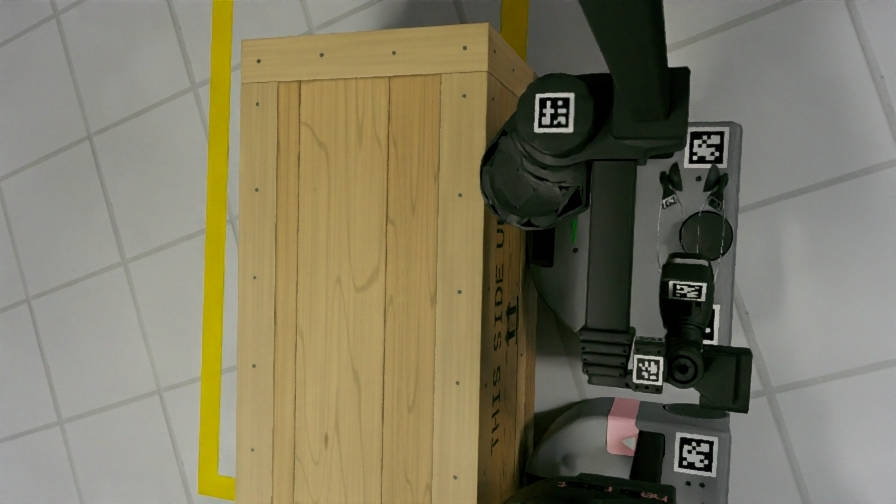

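execute_actions --actions '[{"r1":{"base":{"translate_m":-0.04}},"r2":{"base":{"translate_m":-0.12}},"r3":{"base":{"translate_m":-0.12}}}]' --cameras '[]'

execute_actions --actions '[{"r1":{"base":{"translate_m":-0.09}},"r2":{"base":{"translate_m":-0.12}},"r3":{"base":{"translate_m":-0.12}}}]' --cameras '["r1_head_camera","r2_head_camera","r3_head_camera"]'

Scene clock: 190.07 s.
r1.base_odometry: x=+0.525 y=-0.167 heading=+2.256 (m, m, rad; r1's odometry frame)
r1.turned_by_wheels: +0.000 (rad since the last result)
r1.turned_by_imu: +0.001 (rad since the last result)
r1.base_tilt: forward=-1.9 right=-0.4 (deg)
r1.lidar_m: 2.44 2.42 2.63 4.03 0.42 0.29 0.28 2.35 2.56 2.52 2.50 2.71
r1.head_depth_mm: 2011 1106 1369 1211 1149 1176 1102 / 2010 1704 1137 997 1139 1156 1099 / 1997 1227 1099 993 940 - 1093 / 1999 1226 1095 992 934 - 1091 / 1969 1693 1512 1364 1277 - 1082 / 1966 1715 1557 1402 1272 - 1075 / 1938 1717 1547 1397 1273 1173 1080
r1.base_status: done
r1.joint_positions: lift_m=+0.260 arm_m=-0.003 wrist_yaw_rad=+3.120 wrist_pitch_rad=-0.419 wrist_roll_rad=+0.017 gripper_m=+0.037 head_pan_rad=-3.135 head_tilt_rad=-1.187
r1.joint_status: not commanded
r1.motor_effort: left_wheel=+2(7) right_wheel=-2(20) lift_m=+19(19) arm_m=+0(0) wrist_yaw_rad=-1(1) wrist_pitch_rad=+7(7) wrist_roll_rad=+0(0) gripper_m=+0(1) head_pan_rad=-2(1) head_tilt_rad=-5(5) (%)
r1.hand_pose: x=-0.0165 y=+0.0820 z=+0.2726 quat_wxyz=(+0.156, +0.699, +0.138, +0.684) (m; r1's base frame)
r1.wrist_depth_mm: - - - - - - - / - - - - - - - / 498 533 888 884 910 901 912 / 373 492 - 703 703 700 704 / 367 539 - 581 592 579 575 / 360 502 - - 499 493 489 / - - - - 411 421 429
r2.base_odometry: x=+0.504 y=-3.020 heading=+1.674 (m, m, rad; r2's odometry frame)
r2.turned_by_wheels: -0.001 (rad since the last result)
r2.turned_by_imu: +0.009 (rad since the last result)
r2.base_tilt: forward=-1.1 right=+1.9 (deg)
r2.lidar_m: 4.20 5.23 2.67 0.42 0.40 0.29 0.28 0.28 3.13 2.57 2.57 2.83
r2.head_depth_mm: 1738 1597 1046 973 1149 803 1159 / 1716 1592 1036 970 1191 1077 1155 / 1702 1576 1033 967 - 1191 1146 / 1694 1558 1015 961 - - 1143 / 1677 1560 1012 957 - - 1134 / 1654 1533 1213 1302 1290 - 1124 / 1657 954 851 1277 1258 1181 1120
r2.base_status: translate_m off_target (by the wheels' count: -0.1196 of -0.1200)
r2.joint_positions: lift_m=+0.261 arm_m=+0.000 wrist_yaw_rad=+3.121 wrist_pitch_rad=-0.418 wrist_roll_rad=-0.020 gripper_m=+0.037 head_pan_rad=-3.136 head_tilt_rad=-1.190
r2.joint_status: not commanded
r2.on_its_own: left_wheel is at rest, and its effort (-81) is outside its rest range (-18 to +18); right_wheel is at rest, and its effort (-32) is outside its rest range (-18 to +18)
r2.motor_effort: left_wheel=-81(100) right_wheel=-32(45) lift_m=+18(18) arm_m=-1(1) wrist_yaw_rad=-1(0) wrist_pitch_rad=+6(6) wrist_roll_rad=+0(0) gripper_m=-1(0) head_pan_rad=-2(2) head_tilt_rad=-4(5) (%)
r2.hand_pose: x=-0.0166 y=+0.0799 z=+0.2732 quat_wxyz=(+0.153, +0.686, +0.141, +0.697) (m; r2's base frame)
r2.wrist_depth_mm: 339 461 - 360 - - - / 323 463 - - - - - / 318 458 - 550 906 866 847 / 313 442 449 431 704 685 668 / 310 443 481 451 595 555 536 / 306 409 - - - 470 458 / 292 - - - 414 409 396
r3.base_odometry: x=-1.724 y=-2.161 heading=+0.670 (m, m, rad; r3's odometry frame)
r3.turned_by_wheels: +0.001 (rad since the last result)
r3.turned_by_imu: +0.007 (rad since the last result)
r3.base_tilt: forward=-0.7 right=+1.2 (deg)
r3.lidar_m: 4.19 4.16 2.15 1.76 1.76 0.29 0.28 0.28 0.39 0.31 2.98 3.29
r3.head_depth_mm: 1623 1512 1020 958 1265 1177 1126 / 1616 1512 998 946 - 1181 1130 / 1631 1522 1006 949 - - 1130 / 1640 1528 1003 948 - 1171 1136 / 1643 1529 1002 955 1270 1176 1135 / 1641 1547 1009 960 1237 1165 1143 / 1659 1537 1015 967 1099 1059 1145
r3.base_status: translate_m off_target (by the wheels' count: -0.1197 of -0.1200)
r3.joint_positions: lift_m=+0.260 arm_m=+0.001 wrist_yaw_rad=+3.120 wrist_pitch_rad=-0.419 wrist_roll_rad=+0.020 gripper_m=+0.037 head_pan_rad=-3.136 head_tilt_rad=-1.190
r3.joint_status: not commanded
r3.on_its_own: left_wheel is at rest, and its effort (-21) is outside its rest range (-18 to +18); right_wheel is at rest, and its effort (-62) is outside its rest range (-18 to +18)
r3.motor_effort: left_wheel=-21(62) right_wheel=-62(82) lift_m=+27(27) arm_m=+0(1) wrist_yaw_rad=+0(0) wrist_pitch_rad=+7(7) wrist_roll_rad=+0(0) gripper_m=+0(0) head_pan_rad=-3(3) head_tilt_rad=-7(7) (%)
r3.hand_pose: x=-0.0165 y=+0.0784 z=+0.2725 quat_wxyz=(+0.156, +0.700, +0.138, +0.683) (m; r3's base frame)
r3.wrist_depth_mm: - - - - - - - / 310 - - - - - - / 308 876 888 875 920 876 917 / 312 654 673 682 688 703 693 / 314 455 553 554 578 565 564 / 306 - - - 477 470 467 / - - - - 408 407 407
pictures: none
No camera images: the call's "cameras" was empty. Leave "cameras" out to get every camera's image.

Scene clock: 192.83 s.
r1.base_odometry: x=+0.582 y=-0.237 heading=+2.257 (m, m, rad; r1's odometry frame)
r1.turned_by_wheels: +0.001 (rad since the last result)
r1.turned_by_imu: +0.365 (rad since the last result)
r1.base_tilt: forward=-1.9 right=-0.4 (deg)
r1.lidar_m: 2.45 2.52 3.41 0.59 0.30 0.27 0.27 2.39 2.61 2.50 2.57 2.56
r1.head_depth_mm: 2020 1773 1112 1043 1123 1153 1108 / 1999 1240 1108 998 930 1169 1103 / 1994 1737 1098 991 928 - 1096 / 1970 1734 1560 988 933 - 1092 / 1957 1735 1559 1394 1278 - 1083 / 1961 1719 1554 1399 1277 - 1073 / 1948 1710 1532 1395 1274 1171 1085
r1.base_status: translate_m off_target (by the wheels' count: -0.0898 of -0.0900)
r1.joint_positions: lift_m=+0.260 arm_m=-0.003 wrist_yaw_rad=+3.120 wrist_pitch_rad=-0.419 wrist_roll_rad=+0.017 gripper_m=+0.037 head_pan_rad=-3.135 head_tilt_rad=-1.187
r1.joint_status: not commanded
r1.on_its_own: right_wheel is at rest, and its effort (-52) is outside its rest range (-18 to +18)
r1.motor_effort: left_wheel=+2(46) right_wheel=-52(74) lift_m=+19(20) arm_m=-1(0) wrist_yaw_rad=+0(0) wrist_pitch_rad=+7(7) wrist_roll_rad=+0(0) gripper_m=+1(0) head_pan_rad=-1(1) head_tilt_rad=-5(6) (%)
r1.hand_pose: x=-0.0164 y=+0.0820 z=+0.2726 quat_wxyz=(+0.156, +0.699, +0.138, +0.684) (m; r1's base frame)
r1.wrist_depth_mm: 258 538 - - - - - / 263 572 - - - - - / 271 333 545 863 917 913 892 / 275 356 - 672 698 714 713 / 283 373 - 567 599 579 579 / 287 368 - - 504 485 494 / - - - - 407 425 427
r2.base_odometry: x=+0.516 y=-3.139 heading=+1.673 (m, m, rad; r2's odometry frame)
r2.turned_by_wheels: -0.001 (rad since the last result)
r2.turned_by_imu: -0.021 (rad since the last result)
r2.base_tilt: forward=-1.1 right=+1.8 (deg)
r2.lidar_m: 4.30 5.34 2.66 0.42 0.39 0.29 0.28 0.28 3.24 2.62 2.60 2.84
r2.head_depth_mm: 1744 1601 1043 974 1147 802 1156 / 1714 1592 1036 968 1179 1079 1155 / 1702 1571 1027 965 - 1196 1142 / 1696 1574 1019 958 - - 1145 / 1677 1557 1026 952 - - 1128 / 1667 1531 896 1198 1280 - 1133 / 1662 1525 841 1151 1259 1184 1119
r2.base_status: translate_m off_target (by the wheels' count: -0.1196 of -0.1200)
r2.joint_positions: lift_m=+0.261 arm_m=+0.000 wrist_yaw_rad=+3.121 wrist_pitch_rad=-0.418 wrist_roll_rad=-0.020 gripper_m=+0.037 head_pan_rad=-3.136 head_tilt_rad=-1.190
r2.joint_status: not commanded
r2.on_its_own: left_wheel is at rest, and its effort (-99) is outside its rest range (-18 to +18)
r2.motor_effort: left_wheel=-99(100) right_wheel=-17(40) lift_m=+19(18) arm_m=-1(1) wrist_yaw_rad=-1(0) wrist_pitch_rad=+7(7) wrist_roll_rad=+0(0) gripper_m=+0(0) head_pan_rad=-2(2) head_tilt_rad=-4(5) (%)
r2.hand_pose: x=-0.0166 y=+0.0799 z=+0.2732 quat_wxyz=(+0.153, +0.686, +0.141, +0.697) (m; r2's base frame)
r2.wrist_depth_mm: 333 455 - 372 - - - / 317 453 - - - - - / 315 451 - 553 911 876 846 / 312 438 454 425 701 682 652 / 309 436 498 459 588 561 541 / 307 402 - - - 467 464 / 290 - - - 413 406 401
r3.base_odometry: x=-1.818 y=-2.236 heading=+0.670 (m, m, rad; r3's odometry frame)
r3.turned_by_wheels: -0.001 (rad since the last result)
r3.turned_by_imu: -0.043 (rad since the last result)
r3.base_tilt: forward=-0.7 right=+1.3 (deg)
r3.lidar_m: 4.27 4.48 2.17 1.73 1.71 0.29 0.28 0.28 0.38 0.31 3.00 3.26
r3.head_depth_mm: 1618 1506 1374 959 1265 1178 1129 / 1616 1516 998 944 - 1171 1123 / 1630 1523 999 947 - - 1132 / 1647 1519 1002 950 - 1174 1139 / 1633 1540 1006 952 1269 1178 1139 / 1644 1527 1005 956 1251 1172 1137 / 1651 1542 1015 962 1096 1058 1140
r3.base_status: translate_m off_target (by the wheels' count: -0.1196 of -0.1200)
r3.joint_positions: lift_m=+0.260 arm_m=+0.001 wrist_yaw_rad=+3.120 wrist_pitch_rad=-0.419 wrist_roll_rad=+0.020 gripper_m=+0.037 head_pan_rad=-3.136 head_tilt_rad=-1.190
r3.joint_status: not commanded
r3.on_its_own: left_wheel is at rest, and its effort (-55) is outside its rest range (-18 to +18); right_wheel is at rest, and its effort (-50) is outside its rest range (-18 to +18)
r3.motor_effort: left_wheel=-55(78) right_wheel=-50(85) lift_m=+27(28) arm_m=+0(0) wrist_yaw_rad=-1(0) wrist_pitch_rad=+7(7) wrist_roll_rad=+0(0) gripper_m=+0(0) head_pan_rad=-4(3) head_tilt_rad=-7(8) (%)
r3.hand_pose: x=-0.0165 y=+0.0784 z=+0.2725 quat_wxyz=(+0.156, +0.700, +0.138, +0.683) (m; r3's base frame)
r3.wrist_depth_mm: - - - - - - - / 313 - - - - - - / 309 857 900 896 891 898 887 / 314 693 674 695 675 682 714 / 316 491 561 559 576 557 567 / 308 - - - 483 472 480 / - - - - 413 410 405
pictures: r1_head_camera (sideways: a quarter turn clockwise sets it upright), r2_head_camera (sideways: a quarter turn clockwise sets it upright), r3_head_camera (sideways: a quarter turn clockwise sets it upright)
Images, in order (width x height): r1_head_camera 896x504, r2_head_camera 896x504, r3_head_camera 896x504.

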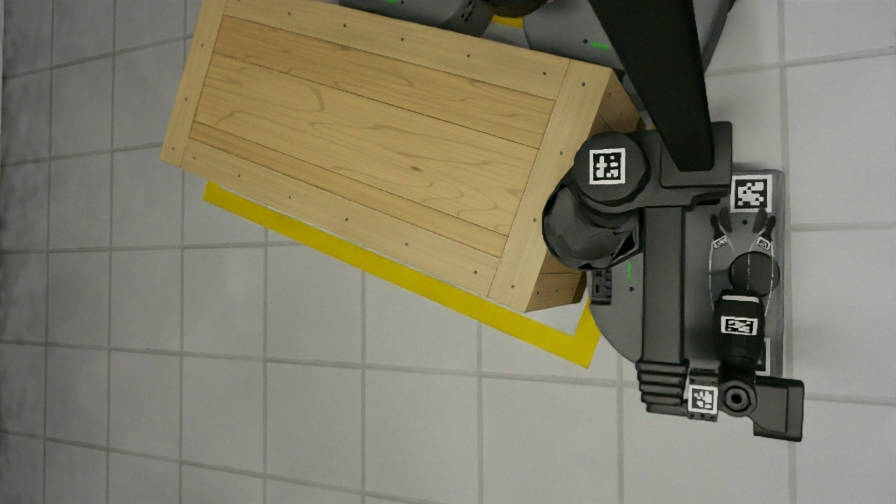

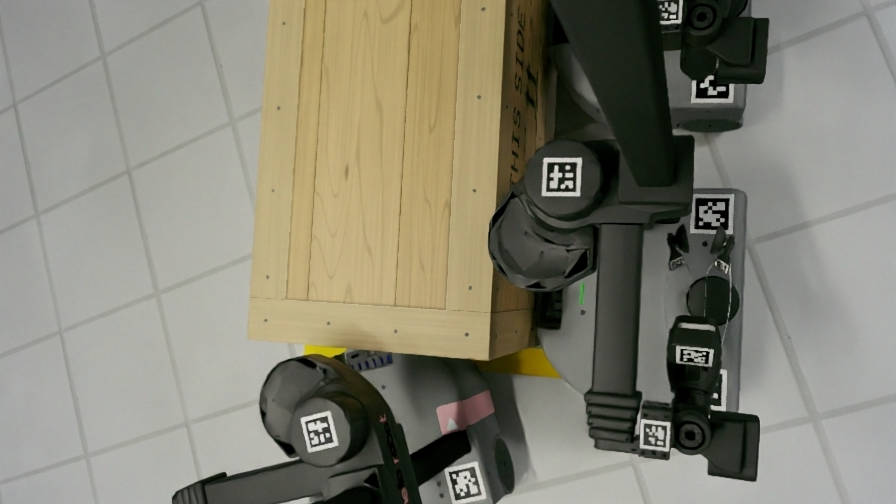

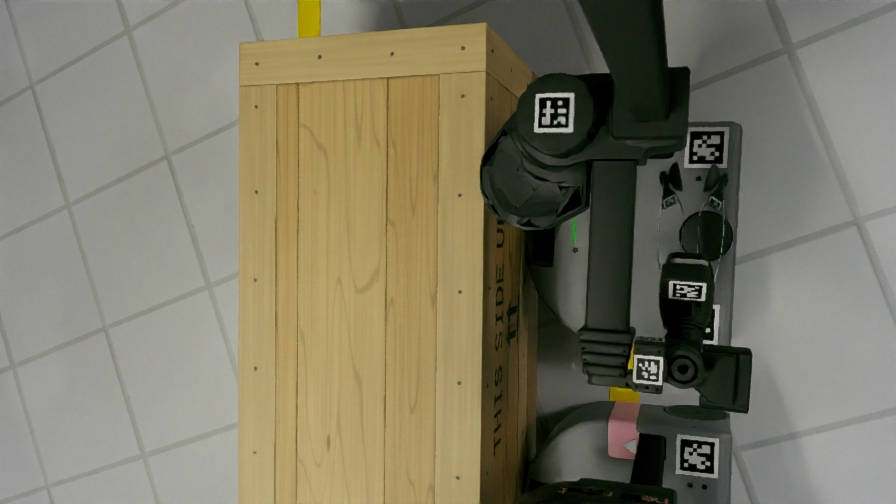

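execute_actions --actions '[{"r1":{"base":{"rotate_rad":1.3}},"r2":{"base":{"rotate_rad":1.02}},"r3":{"base":{"translate_m":0.4},"joints":{"head_tilt_rad":-0.9}}}]' --cameras '[]'

execute_actions --actions '[{"r1":{"base":{"translate_m":-0.2}},"r2":{"base":{"translate_m":-0.47}}}]' --cameras '["r3_head_camera","r2_head_camera"]'

Scene clock: 214.63 s.
r1.base_odometry: x=+0.582 y=-0.237 heading=-2.726 (m, m, rad; r1's odometry frame)
r1.turned_by_wheels: +1.300 (rad since the last result)
r1.turned_by_imu: +1.303 (rad since the last result)
r1.base_tilt: forward=-1.8 right=-0.3 (deg)
r1.lidar_m: 4.61 0.49 0.28 0.27 0.29 2.63 2.51 2.50 2.83 2.45 2.45 2.76
r1.head_depth_mm: 2040 1785 1569 1431 1324 822 773 / 2002 1758 1578 1433 1300 1015 975 / 1990 1751 1568 1413 1330 - 1094 / 1992 1748 1544 1408 1318 - 1086 / 1985 1733 1538 1403 1292 - 1084 / 1952 1724 1542 1397 1284 - 1074 / 1939 1721 1527 1395 1271 1171 1084
r1.base_status: done
r1.joint_positions: lift_m=+0.260 arm_m=-0.003 wrist_yaw_rad=+3.120 wrist_pitch_rad=-0.419 wrist_roll_rad=+0.017 gripper_m=+0.037 head_pan_rad=-3.135 head_tilt_rad=-1.187
r1.joint_status: not commanded
r1.motor_effort: left_wheel=-1(18) right_wheel=+3(39) lift_m=+20(19) arm_m=+0(0) wrist_yaw_rad=+0(1) wrist_pitch_rad=+7(7) wrist_roll_rad=+0(0) gripper_m=-1(0) head_pan_rad=-1(1) head_tilt_rad=-5(5) (%)
r1.hand_pose: x=-0.0164 y=+0.0820 z=+0.2726 quat_wxyz=(+0.156, +0.699, +0.138, +0.684) (m; r1's base frame)
r1.wrist_depth_mm: - - 284 285 287 289 370 / - - 314 310 310 313 414 / 882 915 339 342 341 342 493 / 693 699 - 376 378 382 427 / 568 577 - 418 406 428 368 / 474 503 - - 463 457 363 / - - - - 409 419 381
r2.base_odometry: x=+0.516 y=-3.139 heading=+2.693 (m, m, rad; r2's odometry frame)
r2.turned_by_wheels: +1.020 (rad since the last result)
r2.turned_by_imu: +1.030 (rad since the last result)
r2.base_tilt: forward=-1.2 right=+1.7 (deg)
r2.lidar_m: 0.57 2.16 0.41 0.29 0.28 0.28 3.31 2.63 2.60 2.81 4.22 5.60
r2.head_depth_mm: 1732 1606 946 1361 935 871 1125 / 1720 1022 1272 1234 928 1179 1150 / 1709 1534 1276 1350 - 1195 1147 / 1699 1567 1455 1372 - - 1136 / 1690 1552 1443 1353 - - 1139 / 1661 1538 1438 1336 1283 - 1122 / 1650 1524 1429 1337 1259 1189 1119
r2.base_status: done
r2.joint_positions: lift_m=+0.261 arm_m=+0.000 wrist_yaw_rad=+3.121 wrist_pitch_rad=-0.418 wrist_roll_rad=-0.020 gripper_m=+0.037 head_pan_rad=-3.136 head_tilt_rad=-1.190
r2.joint_status: not commanded
r2.motor_effort: left_wheel=-3(96) right_wheel=+1(7) lift_m=+19(18) arm_m=-1(1) wrist_yaw_rad=+0(1) wrist_pitch_rad=+6(7) wrist_roll_rad=+0(0) gripper_m=+0(1) head_pan_rad=-2(2) head_tilt_rad=-5(4) (%)
r2.hand_pose: x=-0.0166 y=+0.0799 z=+0.2732 quat_wxyz=(+0.153, +0.686, +0.141, +0.697) (m; r2's base frame)
r2.wrist_depth_mm: 230 248 - 323 389 478 - / 238 259 - 351 425 550 - / 960 277 - 389 477 638 847 / 528 296 335 430 535 663 653 / 464 332 366 497 570 554 544 / 482 501 - - - 476 459 / 451 - - - 418 406 400
r3.base_odometry: x=-1.504 y=-1.987 heading=+0.670 (m, m, rad; r3's odometry frame)
r3.turned_by_wheels: +0.000 (rad since the last result)
r3.turned_by_imu: +0.002 (rad since the last result)
r3.base_tilt: forward=-0.7 right=+1.3 (deg)
r3.lidar_m: 3.87 4.86 2.36 1.88 1.87 0.71 0.67 0.68 0.56 2.91 2.88 3.12
r3.head_depth_mm: 2492 2078 1780 1532 1374 1242 1149 / 2525 2077 1254 1150 1365 1259 - / 2521 2102 1260 1159 1354 1285 - / 2552 2088 1270 1169 1370 1263 - / 2535 2091 1278 1169 1365 1247 - / 2560 2124 1272 1177 1366 1246 1159 / 2547 2136 1275 1178 1205 1219 1137
r3.base_status: done
r3.joint_positions: lift_m=+0.260 arm_m=+0.001 wrist_yaw_rad=+3.120 wrist_pitch_rad=-0.419 wrist_roll_rad=+0.020 gripper_m=+0.037 head_pan_rad=-3.136 head_tilt_rad=-0.901
r3.joint_status: all done
r3.motor_effort: left_wheel=+1(44) right_wheel=+2(42) lift_m=+27(27) arm_m=+0(0) wrist_yaw_rad=+0(0) wrist_pitch_rad=+7(7) wrist_roll_rad=+0(0) gripper_m=-1(1) head_pan_rad=-3(3) head_tilt_rad=+1(25) (%)
r3.hand_pose: x=-0.0165 y=+0.0784 z=+0.2725 quat_wxyz=(+0.156, +0.700, +0.138, +0.683) (m; r3's base frame)
r3.wrist_depth_mm: - - - - - - - / - - - - - - - / 879 866 858 897 858 896 906 / 673 673 677 668 687 692 691 / 563 565 555 555 575 552 566 / 473 - - - 491 473 473 / - - - - 411 408 412
pictures: none
No camera images: the call's "cameras" was empty. Leave "cameras" out to get every camera's image.

Scene clock: 217.87 s.
r1.base_odometry: x=+0.765 y=-0.156 heading=-2.726 (m, m, rad; r1's odometry frame)
r1.turned_by_wheels: +0.000 (rad since the last result)
r1.turned_by_imu: +0.000 (rad since the last result)
r1.base_tilt: forward=-1.9 right=-0.5 (deg)
r1.lidar_m: 0.27 0.38 0.29 0.29 2.26 2.56 2.32 2.31 2.61 2.52 2.51 2.84
r1.head_depth_mm: 2021 1777 1580 1422 1315 1171 781 / 2024 1750 1572 1426 1295 1159 1064 / 1985 1763 1558 1416 1327 - 1089 / 1992 1737 1550 1415 1312 - 1086 / 1980 1740 1568 1400 1298 - 1079 / 1975 1733 1554 1407 1275 - 1075 / 1946 1708 1541 1388 1268 1169 1083
r1.base_status: done
r1.joint_positions: lift_m=+0.260 arm_m=-0.003 wrist_yaw_rad=+3.120 wrist_pitch_rad=-0.419 wrist_roll_rad=+0.017 gripper_m=+0.037 head_pan_rad=-3.135 head_tilt_rad=-1.187
r1.joint_status: not commanded
r1.motor_effort: left_wheel=-1(6) right_wheel=+2(7) lift_m=+20(19) arm_m=+0(0) wrist_yaw_rad=+0(0) wrist_pitch_rad=+7(7) wrist_roll_rad=+0(0) gripper_m=-1(0) head_pan_rad=-2(1) head_tilt_rad=-5(5) (%)
r1.hand_pose: x=-0.0164 y=+0.0820 z=+0.2726 quat_wxyz=(+0.156, +0.699, +0.138, +0.684) (m; r1's base frame)
r1.wrist_depth_mm: - - - - 301 297 300 / - - - - 323 323 327 / 895 893 881 844 351 358 353 / 696 685 - 676 387 396 393 / 578 566 - 570 428 432 436 / 478 492 - - 499 488 485 / - - - - 413 418 424
r2.base_odometry: x=+0.939 y=-3.343 heading=+2.693 (m, m, rad; r2's odometry frame)
r2.turned_by_wheels: +0.000 (rad since the last result)
r2.turned_by_imu: -0.001 (rad since the last result)
r2.base_tilt: forward=-1.0 right=+1.8 (deg)
r2.lidar_m: 1.03 0.31 0.31 0.42 0.51 2.70 2.92 2.35 2.32 2.50 3.76 4.62
r2.head_depth_mm: 1710 1611 1481 958 1127 1214 914 / 1719 1590 1470 1351 1161 1206 1076 / 1724 1562 1469 1369 - 1191 1149 / 1697 1555 1457 1364 - - 1144 / 1666 1549 1445 1350 - - 1131 / 1661 1539 1428 1346 1284 - 1127 / 1648 1522 1430 1336 1268 1183 1125
r2.base_status: done
r2.joint_positions: lift_m=+0.261 arm_m=+0.000 wrist_yaw_rad=+3.121 wrist_pitch_rad=-0.418 wrist_roll_rad=-0.020 gripper_m=+0.037 head_pan_rad=-3.136 head_tilt_rad=-1.190
r2.joint_status: not commanded
r2.motor_effort: left_wheel=-3(15) right_wheel=+2(4) lift_m=+18(18) arm_m=-1(1) wrist_yaw_rad=-1(1) wrist_pitch_rad=+6(6) wrist_roll_rad=+0(0) gripper_m=+0(0) head_pan_rad=-2(2) head_tilt_rad=-5(4) (%)
r2.hand_pose: x=-0.0166 y=+0.0799 z=+0.2732 quat_wxyz=(+0.153, +0.686, +0.141, +0.697) (m; r2's base frame)
r2.wrist_depth_mm: 337 - - - 431 329 269 / - - - - 460 348 281 / - 608 - 961 488 367 293 / 772 456 464 687 575 390 307 / 620 436 508 583 582 416 336 / 522 481 - - - 446 409 / 450 - - - 413 406 399
r3.base_odometry: x=-1.504 y=-1.987 heading=+0.670 (m, m, rad; r3's odometry frame)
r3.turned_by_wheels: +0.000 (rad since the last result)
r3.turned_by_imu: +0.000 (rad since the last result)
r3.base_tilt: forward=-0.7 right=+1.3 (deg)
r3.lidar_m: 3.87 4.86 2.36 1.88 1.87 0.70 0.67 0.69 1.03 2.91 2.88 3.12
r3.head_depth_mm: 2518 2060 1780 1530 1378 1241 1141 / 2510 2074 1261 1149 1368 1260 - / 2508 2079 1264 1155 1365 1279 - / 2522 2089 1267 1161 1368 1265 - / 2534 2105 1272 1169 1372 1251 - / 2529 2097 1280 1170 1374 1254 1151 / 2570 2103 1279 1175 1367 1258 1142
r3.base_status: not commanded
r3.joint_positions: lift_m=+0.260 arm_m=+0.001 wrist_yaw_rad=+3.120 wrist_pitch_rad=-0.419 wrist_roll_rad=+0.020 gripper_m=+0.037 head_pan_rad=-3.136 head_tilt_rad=-0.901
r3.joint_status: not commanded
r3.motor_effort: left_wheel=+0(1) right_wheel=+1(1) lift_m=+27(28) arm_m=+0(0) wrist_yaw_rad=-1(0) wrist_pitch_rad=+7(7) wrist_roll_rad=+0(0) gripper_m=-1(1) head_pan_rad=-3(3) head_tilt_rad=+0(1) (%)
r3.hand_pose: x=-0.0165 y=+0.0784 z=+0.2725 quat_wxyz=(+0.156, +0.700, +0.138, +0.683) (m; r3's base frame)
r3.wrist_depth_mm: - - - - - - - / - - - - - - - / 907 882 896 893 896 896 906 / 678 681 685 701 687 696 678 / 568 553 560 559 595 569 573 / 472 - - - 491 475 479 / - - - - 408 408 408
pictures: r2_head_camera (sideways: a quarter turn clockwise sets it upright), r3_head_camera (sideways: a quarter turn clockwise sets it upright)
Images, in order (width x height): r2_head_camera 896x504, r3_head_camera 896x504.

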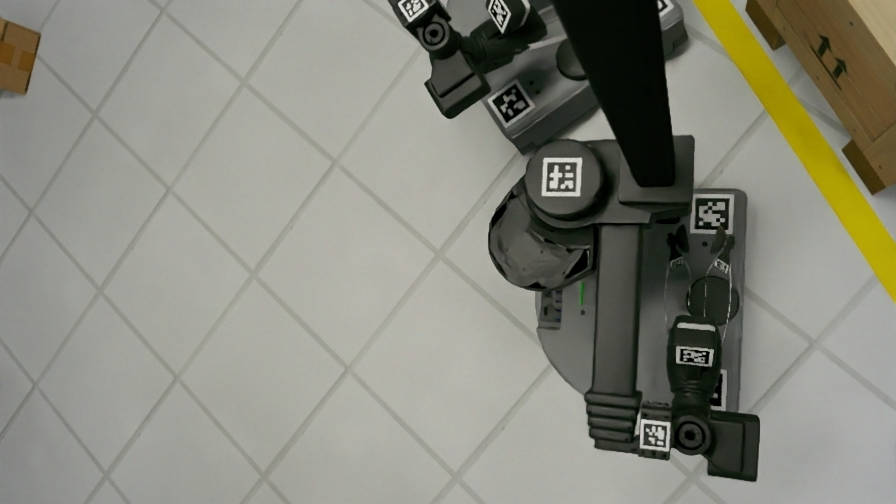

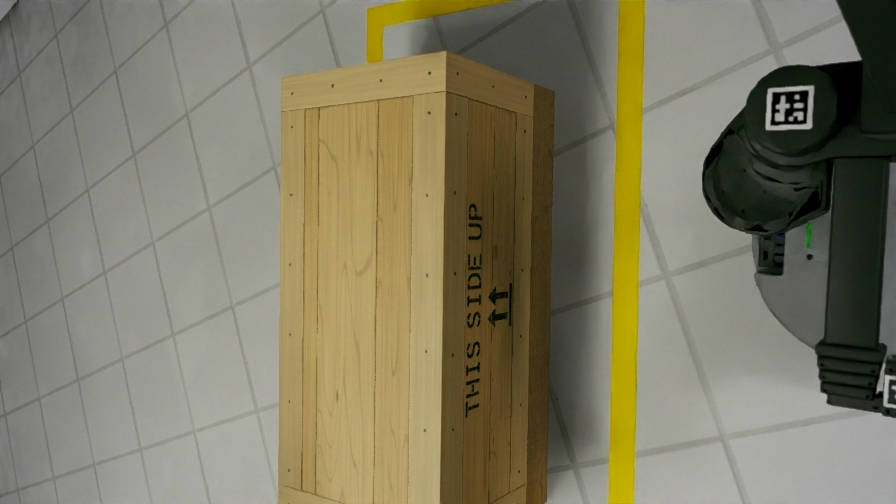

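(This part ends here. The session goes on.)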